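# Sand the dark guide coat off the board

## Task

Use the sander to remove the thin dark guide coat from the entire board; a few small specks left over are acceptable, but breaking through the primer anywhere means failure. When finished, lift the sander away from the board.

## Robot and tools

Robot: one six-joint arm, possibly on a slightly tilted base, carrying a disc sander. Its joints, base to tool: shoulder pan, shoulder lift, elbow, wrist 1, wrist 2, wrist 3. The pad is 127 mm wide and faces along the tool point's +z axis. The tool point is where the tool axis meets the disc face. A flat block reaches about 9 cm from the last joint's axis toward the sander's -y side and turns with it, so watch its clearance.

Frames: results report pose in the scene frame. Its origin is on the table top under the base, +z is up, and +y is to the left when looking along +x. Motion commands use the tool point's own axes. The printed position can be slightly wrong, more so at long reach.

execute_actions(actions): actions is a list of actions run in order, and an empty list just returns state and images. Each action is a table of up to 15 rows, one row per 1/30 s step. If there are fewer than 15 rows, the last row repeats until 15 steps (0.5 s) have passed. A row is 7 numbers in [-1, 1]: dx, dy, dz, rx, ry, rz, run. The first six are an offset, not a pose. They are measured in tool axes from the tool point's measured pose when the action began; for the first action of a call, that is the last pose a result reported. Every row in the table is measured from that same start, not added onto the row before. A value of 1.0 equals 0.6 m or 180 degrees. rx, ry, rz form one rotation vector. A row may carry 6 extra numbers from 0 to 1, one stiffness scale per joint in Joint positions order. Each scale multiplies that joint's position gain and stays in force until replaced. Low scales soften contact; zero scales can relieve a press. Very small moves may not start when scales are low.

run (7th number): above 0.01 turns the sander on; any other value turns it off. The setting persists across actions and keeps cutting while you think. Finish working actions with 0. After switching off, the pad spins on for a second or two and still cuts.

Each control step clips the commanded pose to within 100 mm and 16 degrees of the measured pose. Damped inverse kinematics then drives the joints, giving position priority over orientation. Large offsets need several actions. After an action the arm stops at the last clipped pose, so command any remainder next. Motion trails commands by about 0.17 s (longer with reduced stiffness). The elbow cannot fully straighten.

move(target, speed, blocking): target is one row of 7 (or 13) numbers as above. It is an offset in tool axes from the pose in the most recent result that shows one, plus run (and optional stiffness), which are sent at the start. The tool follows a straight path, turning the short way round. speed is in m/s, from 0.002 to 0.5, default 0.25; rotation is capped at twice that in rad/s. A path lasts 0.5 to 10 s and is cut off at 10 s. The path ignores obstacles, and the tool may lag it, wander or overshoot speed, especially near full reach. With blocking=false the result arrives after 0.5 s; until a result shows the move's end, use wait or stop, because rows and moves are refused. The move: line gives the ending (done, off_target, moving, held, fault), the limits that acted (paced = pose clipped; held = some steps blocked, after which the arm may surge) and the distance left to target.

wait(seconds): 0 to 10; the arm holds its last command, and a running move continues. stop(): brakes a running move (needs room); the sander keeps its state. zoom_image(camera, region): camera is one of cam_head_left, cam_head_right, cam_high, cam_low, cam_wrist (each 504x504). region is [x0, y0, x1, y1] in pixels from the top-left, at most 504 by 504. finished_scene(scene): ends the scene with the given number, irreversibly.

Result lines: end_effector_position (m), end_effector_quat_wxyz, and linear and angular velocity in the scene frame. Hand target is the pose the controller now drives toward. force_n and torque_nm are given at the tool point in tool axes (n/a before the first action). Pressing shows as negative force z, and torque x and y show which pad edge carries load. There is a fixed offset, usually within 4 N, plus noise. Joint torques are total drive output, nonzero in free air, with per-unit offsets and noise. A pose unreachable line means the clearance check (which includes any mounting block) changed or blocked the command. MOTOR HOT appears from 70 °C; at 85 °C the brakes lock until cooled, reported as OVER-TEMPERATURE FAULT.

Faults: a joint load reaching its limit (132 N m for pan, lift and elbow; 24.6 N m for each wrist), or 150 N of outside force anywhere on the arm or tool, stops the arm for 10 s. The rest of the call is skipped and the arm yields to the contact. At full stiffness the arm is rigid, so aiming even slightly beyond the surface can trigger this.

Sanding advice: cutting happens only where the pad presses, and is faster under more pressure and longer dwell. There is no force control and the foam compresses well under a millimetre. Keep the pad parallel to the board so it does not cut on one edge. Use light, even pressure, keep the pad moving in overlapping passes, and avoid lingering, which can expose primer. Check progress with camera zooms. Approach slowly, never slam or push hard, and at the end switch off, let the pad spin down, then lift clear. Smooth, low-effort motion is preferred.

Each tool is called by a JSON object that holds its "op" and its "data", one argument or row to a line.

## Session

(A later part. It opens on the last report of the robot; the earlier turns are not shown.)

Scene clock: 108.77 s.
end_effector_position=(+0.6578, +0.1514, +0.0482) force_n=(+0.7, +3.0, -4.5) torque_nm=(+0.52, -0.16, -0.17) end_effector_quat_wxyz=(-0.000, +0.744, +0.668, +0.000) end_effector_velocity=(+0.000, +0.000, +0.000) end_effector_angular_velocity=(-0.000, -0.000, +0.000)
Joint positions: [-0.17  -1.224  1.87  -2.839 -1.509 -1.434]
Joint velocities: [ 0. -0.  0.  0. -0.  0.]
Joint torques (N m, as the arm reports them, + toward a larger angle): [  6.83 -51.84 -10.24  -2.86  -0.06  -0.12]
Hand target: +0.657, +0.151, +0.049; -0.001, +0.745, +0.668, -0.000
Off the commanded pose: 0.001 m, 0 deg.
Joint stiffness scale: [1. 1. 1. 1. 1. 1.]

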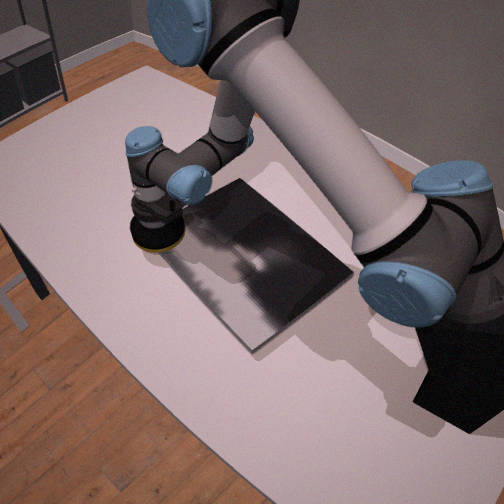

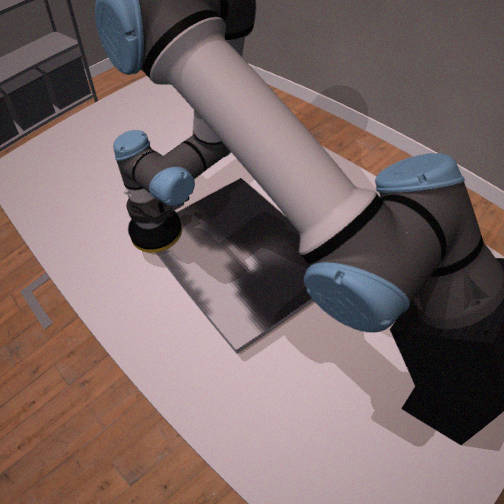

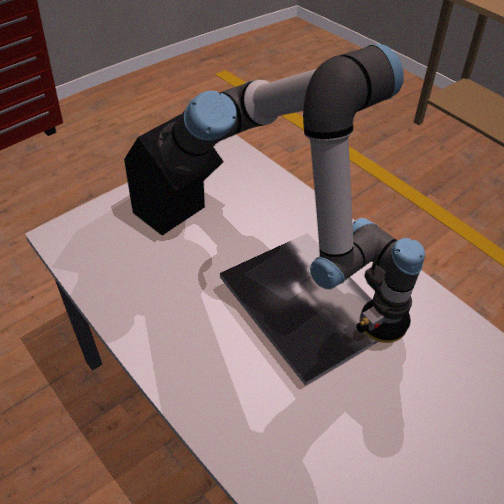

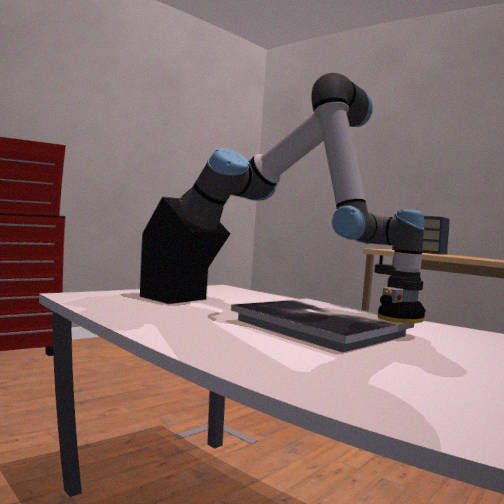

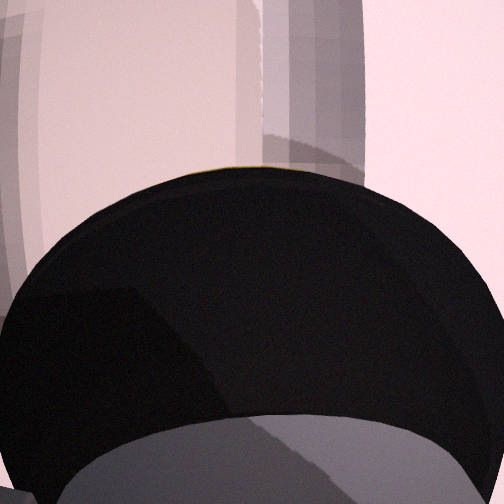

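{"op": "move", "data": {
  "target": [-0.1108, -0.3193, 0.0070, 0, 0, 0, 1],
  "speed": 0.22
}}

{"op": "move", "data": {
  "target": [0, -0.2633, 0.0120, 0.00436, -0.0006, 0.00105, 1],
  "speed": 0.075
}}

{"op": "wait", "data": {
  "seconds": 0.4
}}

{"op": "move", "data": {
  "target": [0.1833, 0.03, 0, 0, 0, 0, 1],
  "speed": 0.2
}}

{"op": "move", "data": {
  "target": [-0.0033, 0.5367, 0.0163, 0.0068, -0.00175, 0.0008, 1],
  "speed": 0.12
}}

{"op": "move", "data": {
  "target": [-0.325, -0.3133, -0.0053, 0, 0, 0, 0],
  "speed": 0.25
}}

Scene clock: 127.93 s.
end_effector_position=(+0.4621, +0.1073, +0.0446) force_n=(+2.7, -2.2, -2.5) torque_nm=(-0.29, -0.01, -0.41) end_effector_quat_wxyz=(+0.001, +0.744, +0.668, +0.002) end_effector_velocity=(+0.002, +0.001, +0.001) end_effector_angular_velocity=(+0.003, -0.010, +0.004)
Joint positions: [-0.272 -1.253  2.415 -3.351 -1.45  -1.519]
Joint velocities: [ 0.    -0.     0.001 -0.011  0.003 -0.002]
Joint torques (N m, as the arm reports them, + toward a larger angle): [  4.78 -34.29   2.4   -3.6    0.31  -0.05]
Hand target: +0.460, +0.106, +0.044; -0.000, +0.744, +0.668, +0.000
Off the commanded pose: 0.002 m, 0 deg.
Joint stiffness scale: [1. 1. 1. 1. 1. 1.]
move: done

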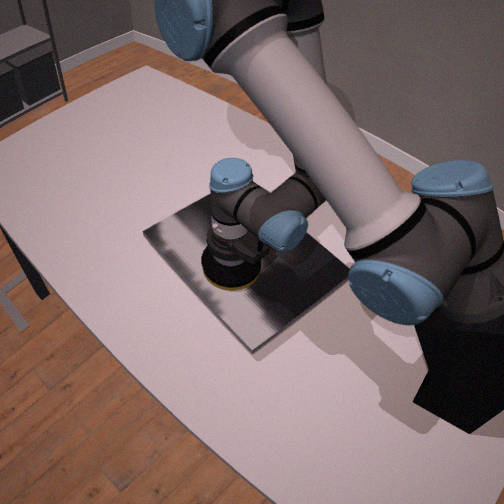

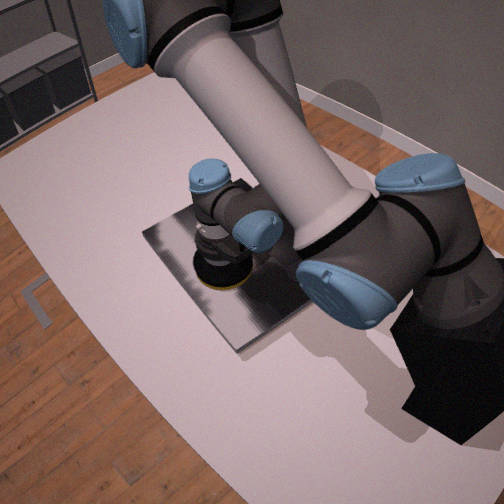

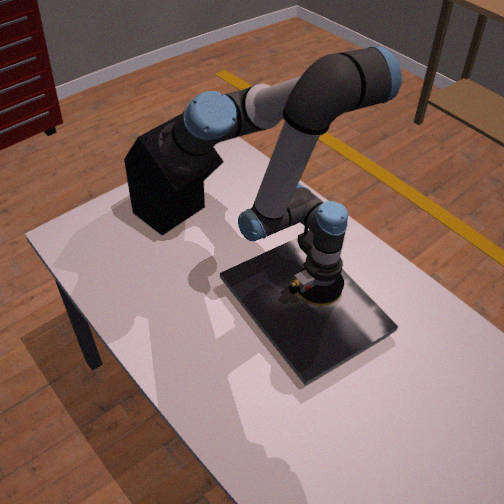

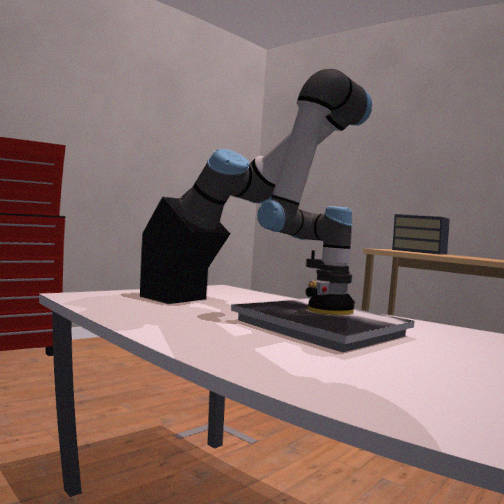

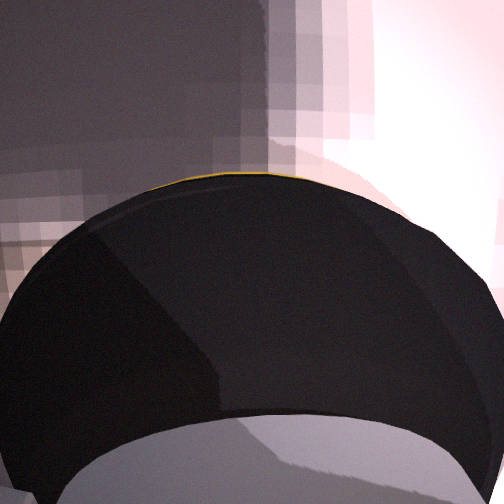

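Scene clock: 130.43 s.
end_effector_position=(+0.3074, +0.1253, +0.0422) force_n=(+4.7, -1.5, -50.0) torque_nm=(-0.11, -0.83, -0.30) end_effector_quat_wxyz=(-0.000, +0.744, +0.668, +0.001) end_effector_velocity=(+0.004, -0.001, +0.001) end_effector_angular_velocity=(-0.006, -0.028, +0.002)
Joint positions: [-0.233 -0.905  2.718 -4.003 -1.472 -1.487]
Joint velocities: [-0.     0.02  -0.    -0.048 -0.005  0.   ]
Joint torques (N m, as the arm reports them, + toward a larger angle): [  5.74 -18.06   6.67   1.72  -0.54   0.62]
Hand target: +0.305, +0.124, +0.037; -0.004, +0.745, +0.667, -0.004
Off the commanded pose: 0.006 m, 1 deg.
Joint stiffness scale: [1. 1. 1. 1. 1. 1.]
move: off_target

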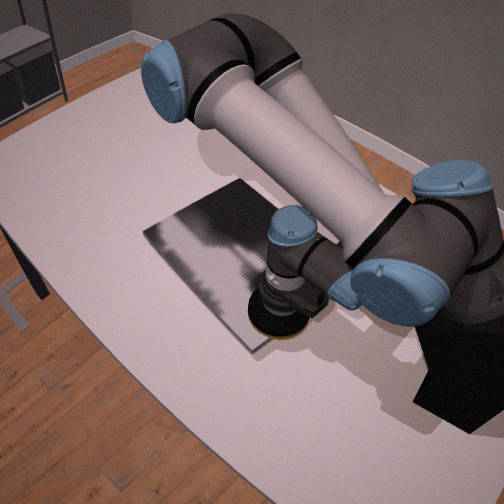

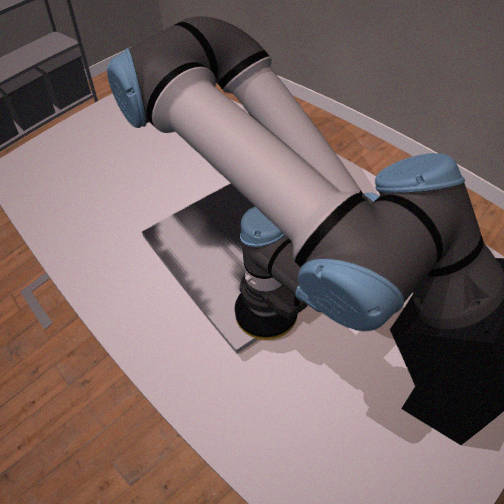

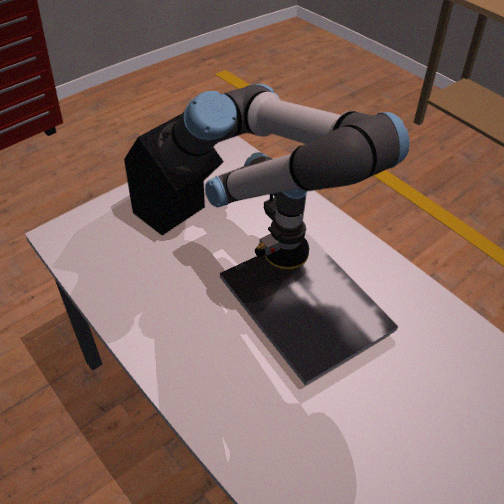

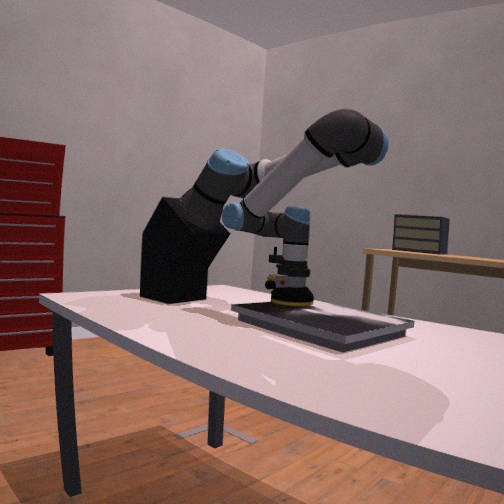

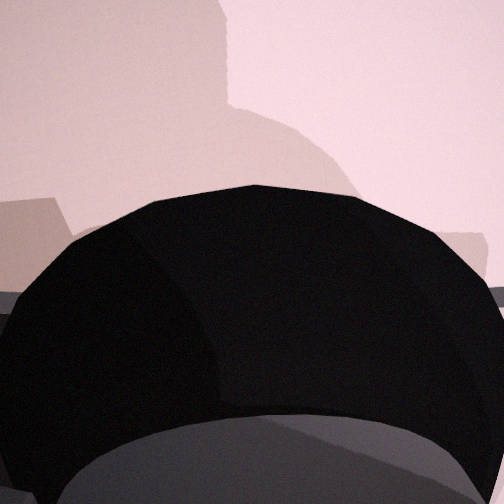

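Scene clock: 130.83 s.
end_effector_position=(+0.3077, +0.1251, +0.0422) force_n=(-2.7, -1.2, -43.6) torque_nm=(-0.72, +0.61, -0.40) end_effector_quat_wxyz=(+0.001, +0.744, +0.668, +0.001) end_effector_velocity=(-0.001, +0.000, -0.000) end_effector_angular_velocity=(+0.001, +0.002, +0.001)
Joint positions: [-0.233 -0.903  2.718 -4.007 -1.473 -1.487]
Joint velocities: [-0.     0.002  0.     0.001  0.001 -0.001]
Joint torques (N m, as the arm reports them, + toward a larger angle): [  5.1  -17.94   4.95   1.47  -0.38   0.43]
Hand target: +0.305, +0.124, +0.037; -0.004, +0.745, +0.667, -0.004
Off the commanded pose: 0.006 m, 1 deg.
Joint stiffness scale: [1. 1. 1. 1. 1. 1.]
wait: 0.40 s; no rest ("run" is on)

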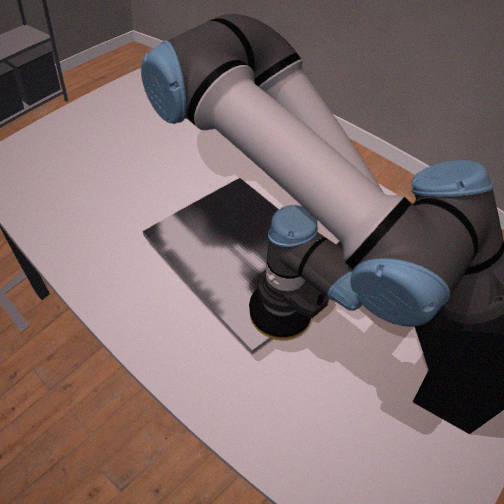

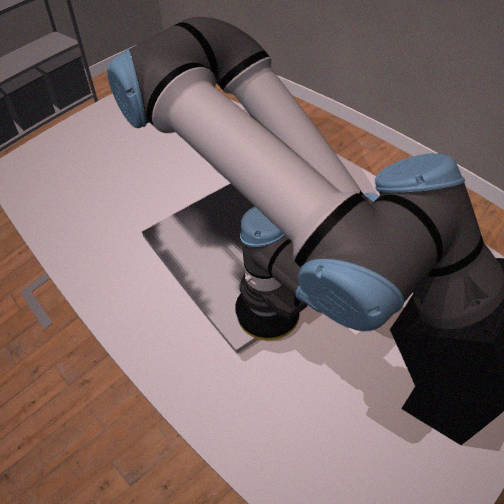

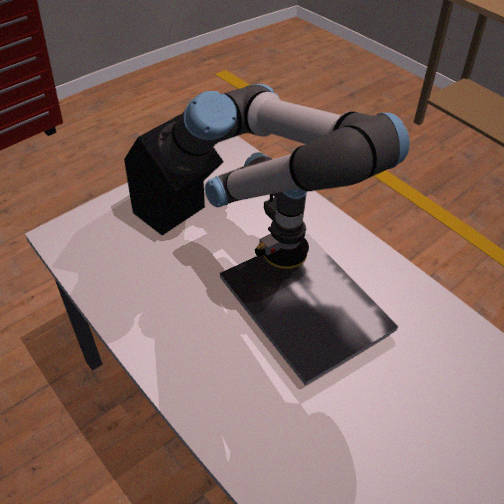

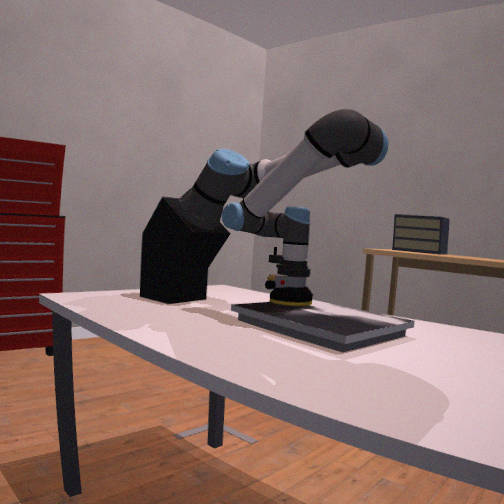

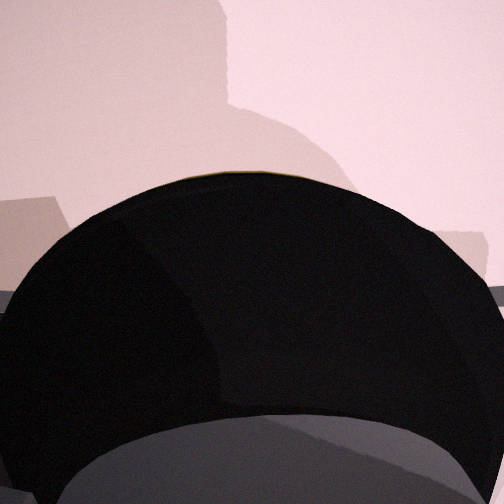

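Scene clock: 132.03 s.
end_effector_position=(+0.3365, +0.2316, +0.0431) force_n=(+3.9, +2.4, -5.4) torque_nm=(+0.27, -0.71, -0.18) end_effector_quat_wxyz=(+0.001, +0.744, +0.668, +0.001) end_effector_velocity=(-0.001, -0.000, -0.000) end_effector_angular_velocity=(-0.006, +0.005, -0.003)
Joint positions: [ 0.121 -1.048  2.523 -3.665 -1.68  -1.199]
Joint velocities: [ 0.002 -0.002 -0.001  0.01  -0.006  0.006]
Joint torques (N m, as the arm reports them, + toward a larger angle): [ 11.88 -32.64   2.46  -2.03  -0.18   0.55]
Hand target: +0.338, +0.232, +0.043; +0.001, +0.744, +0.668, +0.001
Off the commanded pose: 0.002 m, 0 deg.
Joint stiffness scale: [1. 1. 1. 1. 1. 1.]
move: done

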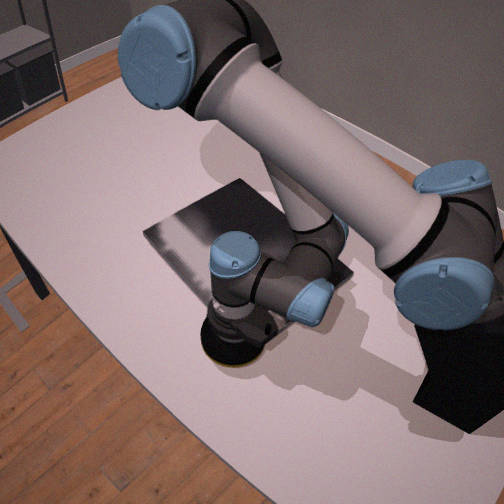

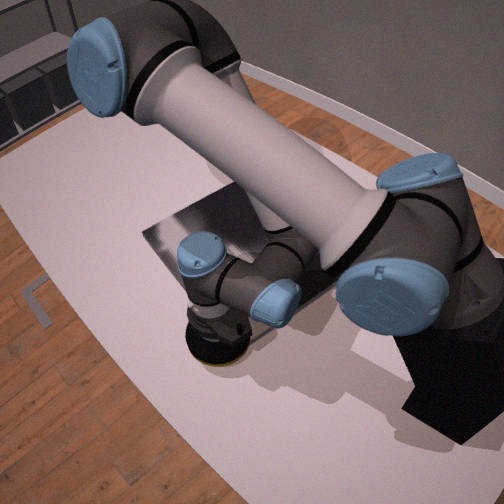

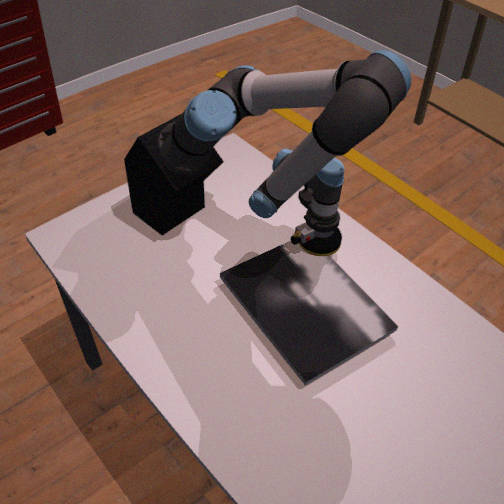

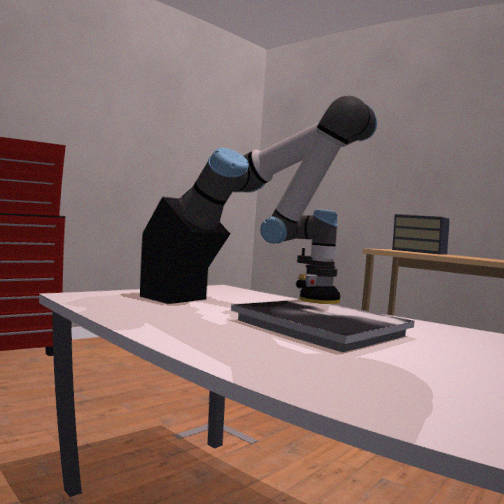

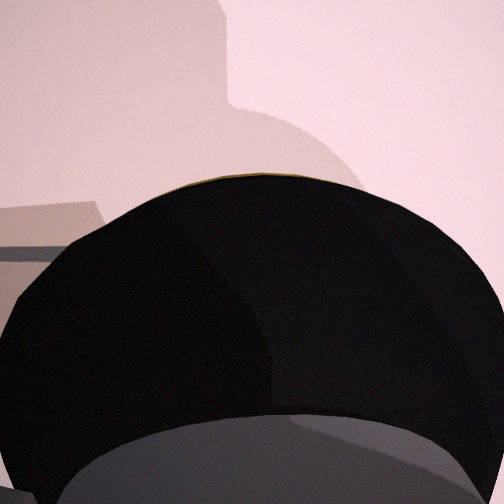

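Scene clock: 135.13 s.
end_effector_position=(+0.6623, +0.1966, +0.0425) force_n=(-0.5, -0.4, -21.7) torque_nm=(+0.47, -0.69, -0.17) end_effector_quat_wxyz=(+0.000, +0.744, +0.668, -0.001) end_effector_velocity=(-0.003, +0.000, -0.001) end_effector_angular_velocity=(+0.001, +0.016, -0.001)
Joint positions: [-0.087 -1.187  1.812 -2.82  -1.56  -1.367]
Joint velocities: [ 0.     0.    -0.003  0.018  0.002  0.001]
Joint torques (N m, as the arm reports them, + toward a larger angle): [  6.74 -39.3  -10.39  -1.48   0.9    0.07]
Hand target: +0.656, +0.195, +0.034; -0.005, +0.745, +0.667, -0.008
Off the commanded pose: 0.010 m, 1 deg.
Joint stiffness scale: [1. 1. 1. 1. 1. 1.]
move: off_target

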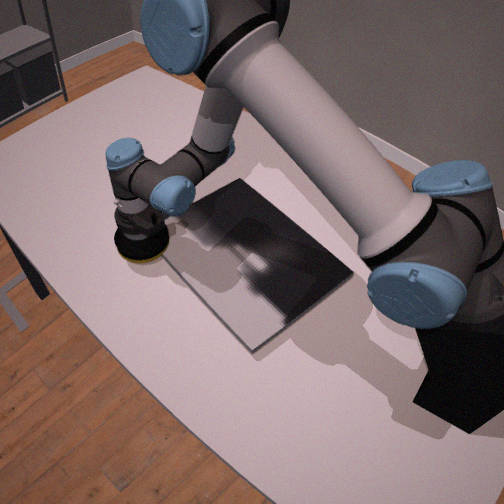

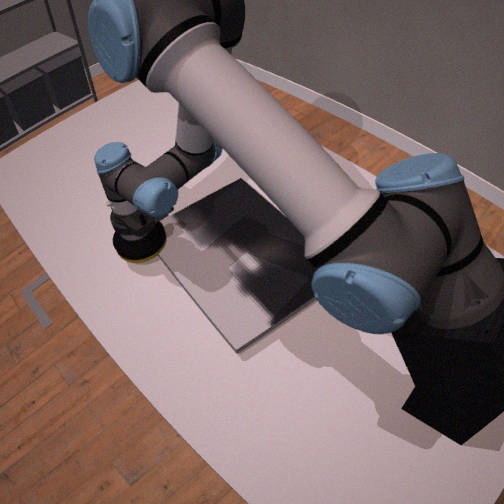

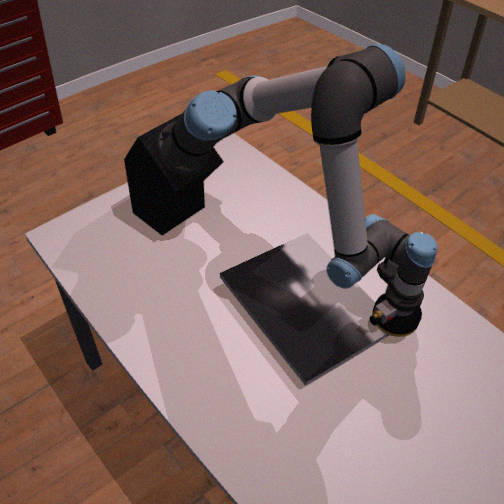

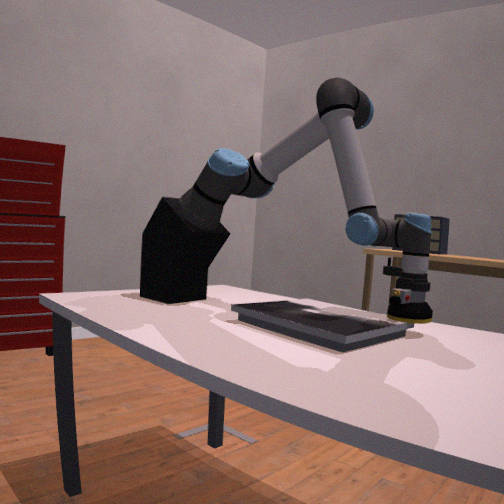

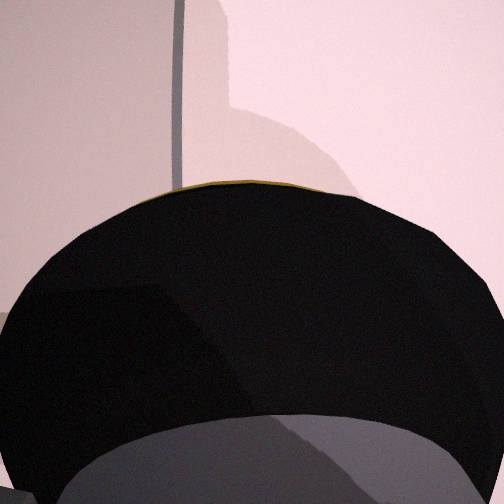

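Scene clock: 136.87 s.
end_effector_position=(+0.4561, +0.0240, +0.0464) force_n=(-1.7, +0.5, +0.3) torque_nm=(-0.11, +0.22, +0.14) end_effector_quat_wxyz=(+0.002, +0.744, +0.668, -0.000) end_effector_velocity=(+0.000, +0.001, +0.000) end_effector_angular_velocity=(+0.006, -0.006, +0.006)
Joint positions: [-0.498 -1.265  2.466 -3.355 -1.325 -1.709]
Joint velocities: [-0.001  0.002  0.002 -0.009  0.008 -0.006]
Joint torques (N m, as the arm reports them, + toward a larger angle): [  0.32 -31.15   1.76  -3.54   0.34  -0.18]
Hand target: +0.454, +0.023, +0.046; +0.000, +0.744, +0.668, -0.001
Off the commanded pose: 0.002 m, 0 deg.
Joint stiffness scale: [1. 1. 1. 1. 1. 1.]
move: done

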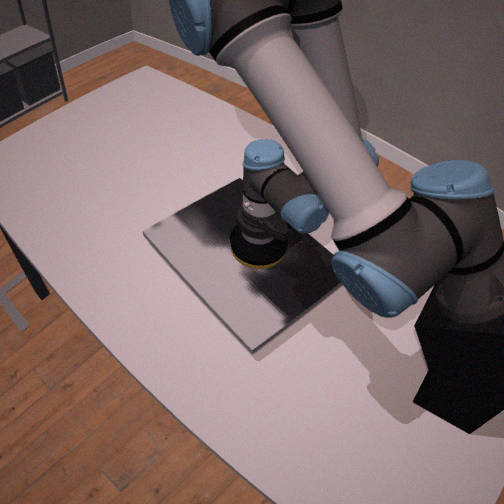

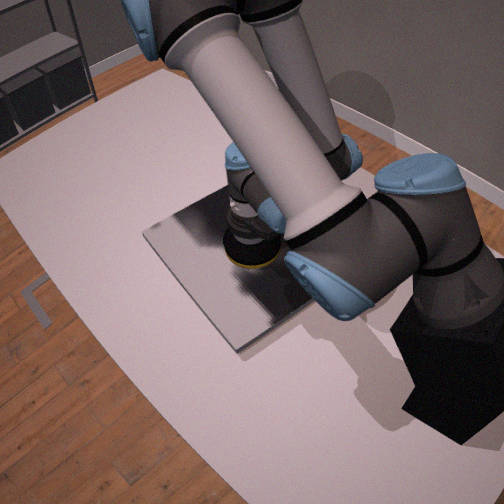

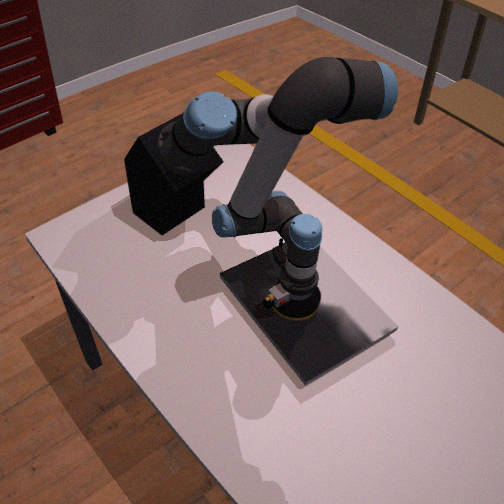

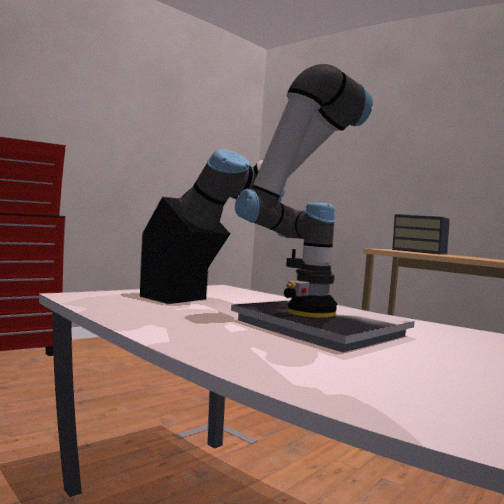

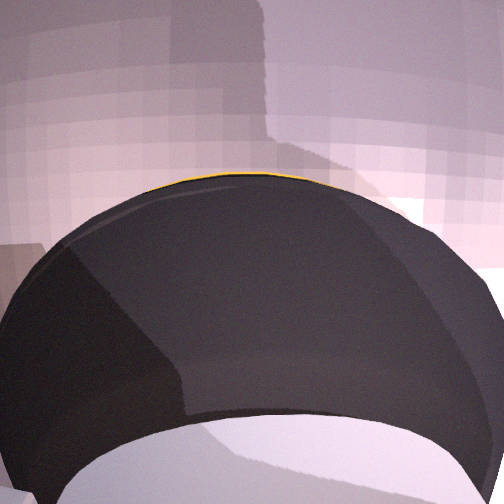

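{"op": "zoom_image", "data": {
  "camera": "cam_head_left",
  "region": [130, 150, 370, 370]
}}

{"op": "zoom_image", "data": {
  "camera": "cam_high",
  "region": [200, 210, 420, 400]
}}

{"op": "execute_actions", "data": {
  "actions": []
}}

Region (130, 150, 370, 370) of cam_head_left's 504x504 image, scaled by 2.100, with more detail than that image has; it fills the top 462 rows of this view, and the rest is white.

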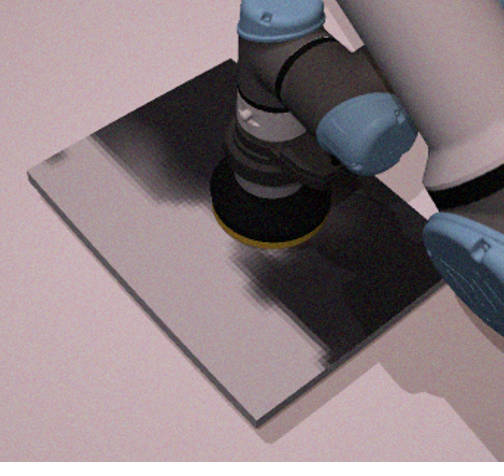

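Region (200, 210, 420, 400) of cam_high's 504x504 image, scaled by 2.291, with more detail than that image has; it fills the top 435 rows of this view, and the rest is white.

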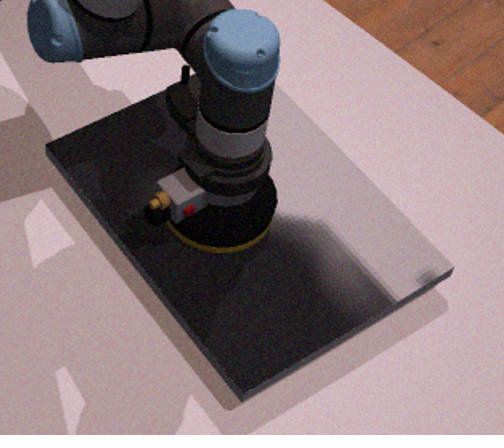

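Scene clock: 137.30 s.
end_effector_position=(+0.4561, +0.0240, +0.0464) force_n=(+1.5, +2.5, -5.1) torque_nm=(+0.43, -0.25, +0.09) end_effector_quat_wxyz=(+0.002, +0.744, +0.669, +0.000) end_effector_velocity=(+0.000, -0.000, +0.000) end_effector_angular_velocity=(-0.000, -0.000, -0.000)
Joint positions: [-0.498 -1.265  2.466 -3.356 -1.325 -1.71 ]
Joint velocities: [-0.  0. -0. -0. -0.  0.]
Joint torques (N m, as the arm reports them, + toward a larger angle): [  0.77 -31.23   2.21  -3.56   0.34  -0.28]
Hand target: +0.454, +0.023, +0.046; +0.000, +0.744, +0.668, -0.001
Off the commanded pose: 0.002 m, 0 deg.
Joint stiffness scale: [1. 1. 1. 1. 1. 1.]

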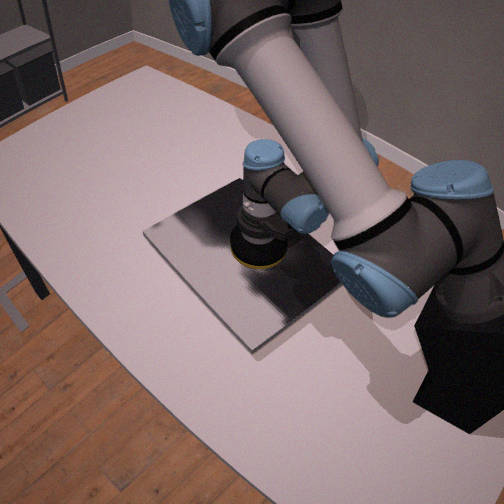

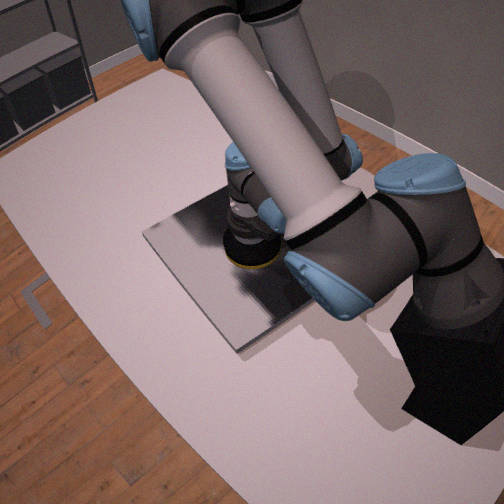

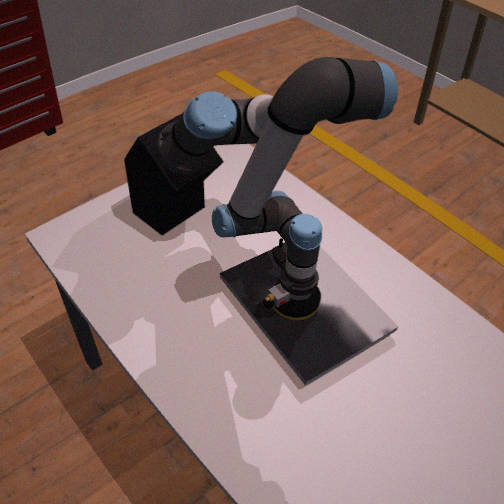

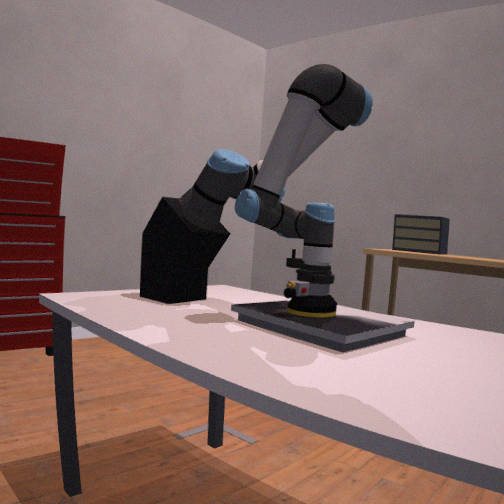

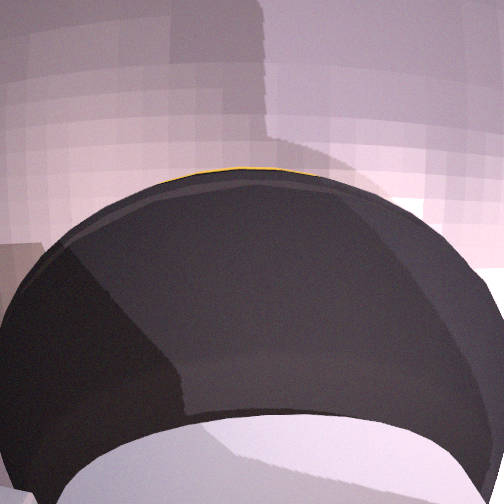

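{"op": "zoom_image", "data": {
  "camera": "cam_head_left",
  "region": [220, 250, 360, 360]
}}

{"op": "zoom_image", "data": {
  "camera": "cam_high",
  "region": [290, 280, 410, 390]
}}

Region (220, 250, 360, 360) of cam_head_left's 504x504 image, scaled by 3.600, with more detail than that image has; it fills the top 396 rows of this view, and the rest is white.

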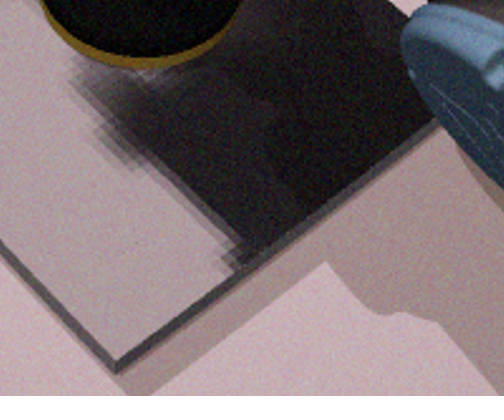

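Region (290, 280, 410, 390) of cam_high's 504x504 image, scaled by 4.200, with more detail than that image has; it fills the top 462 rows of this view, and the rest is white.

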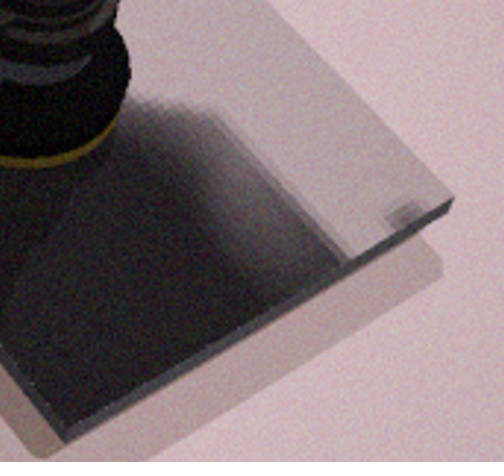

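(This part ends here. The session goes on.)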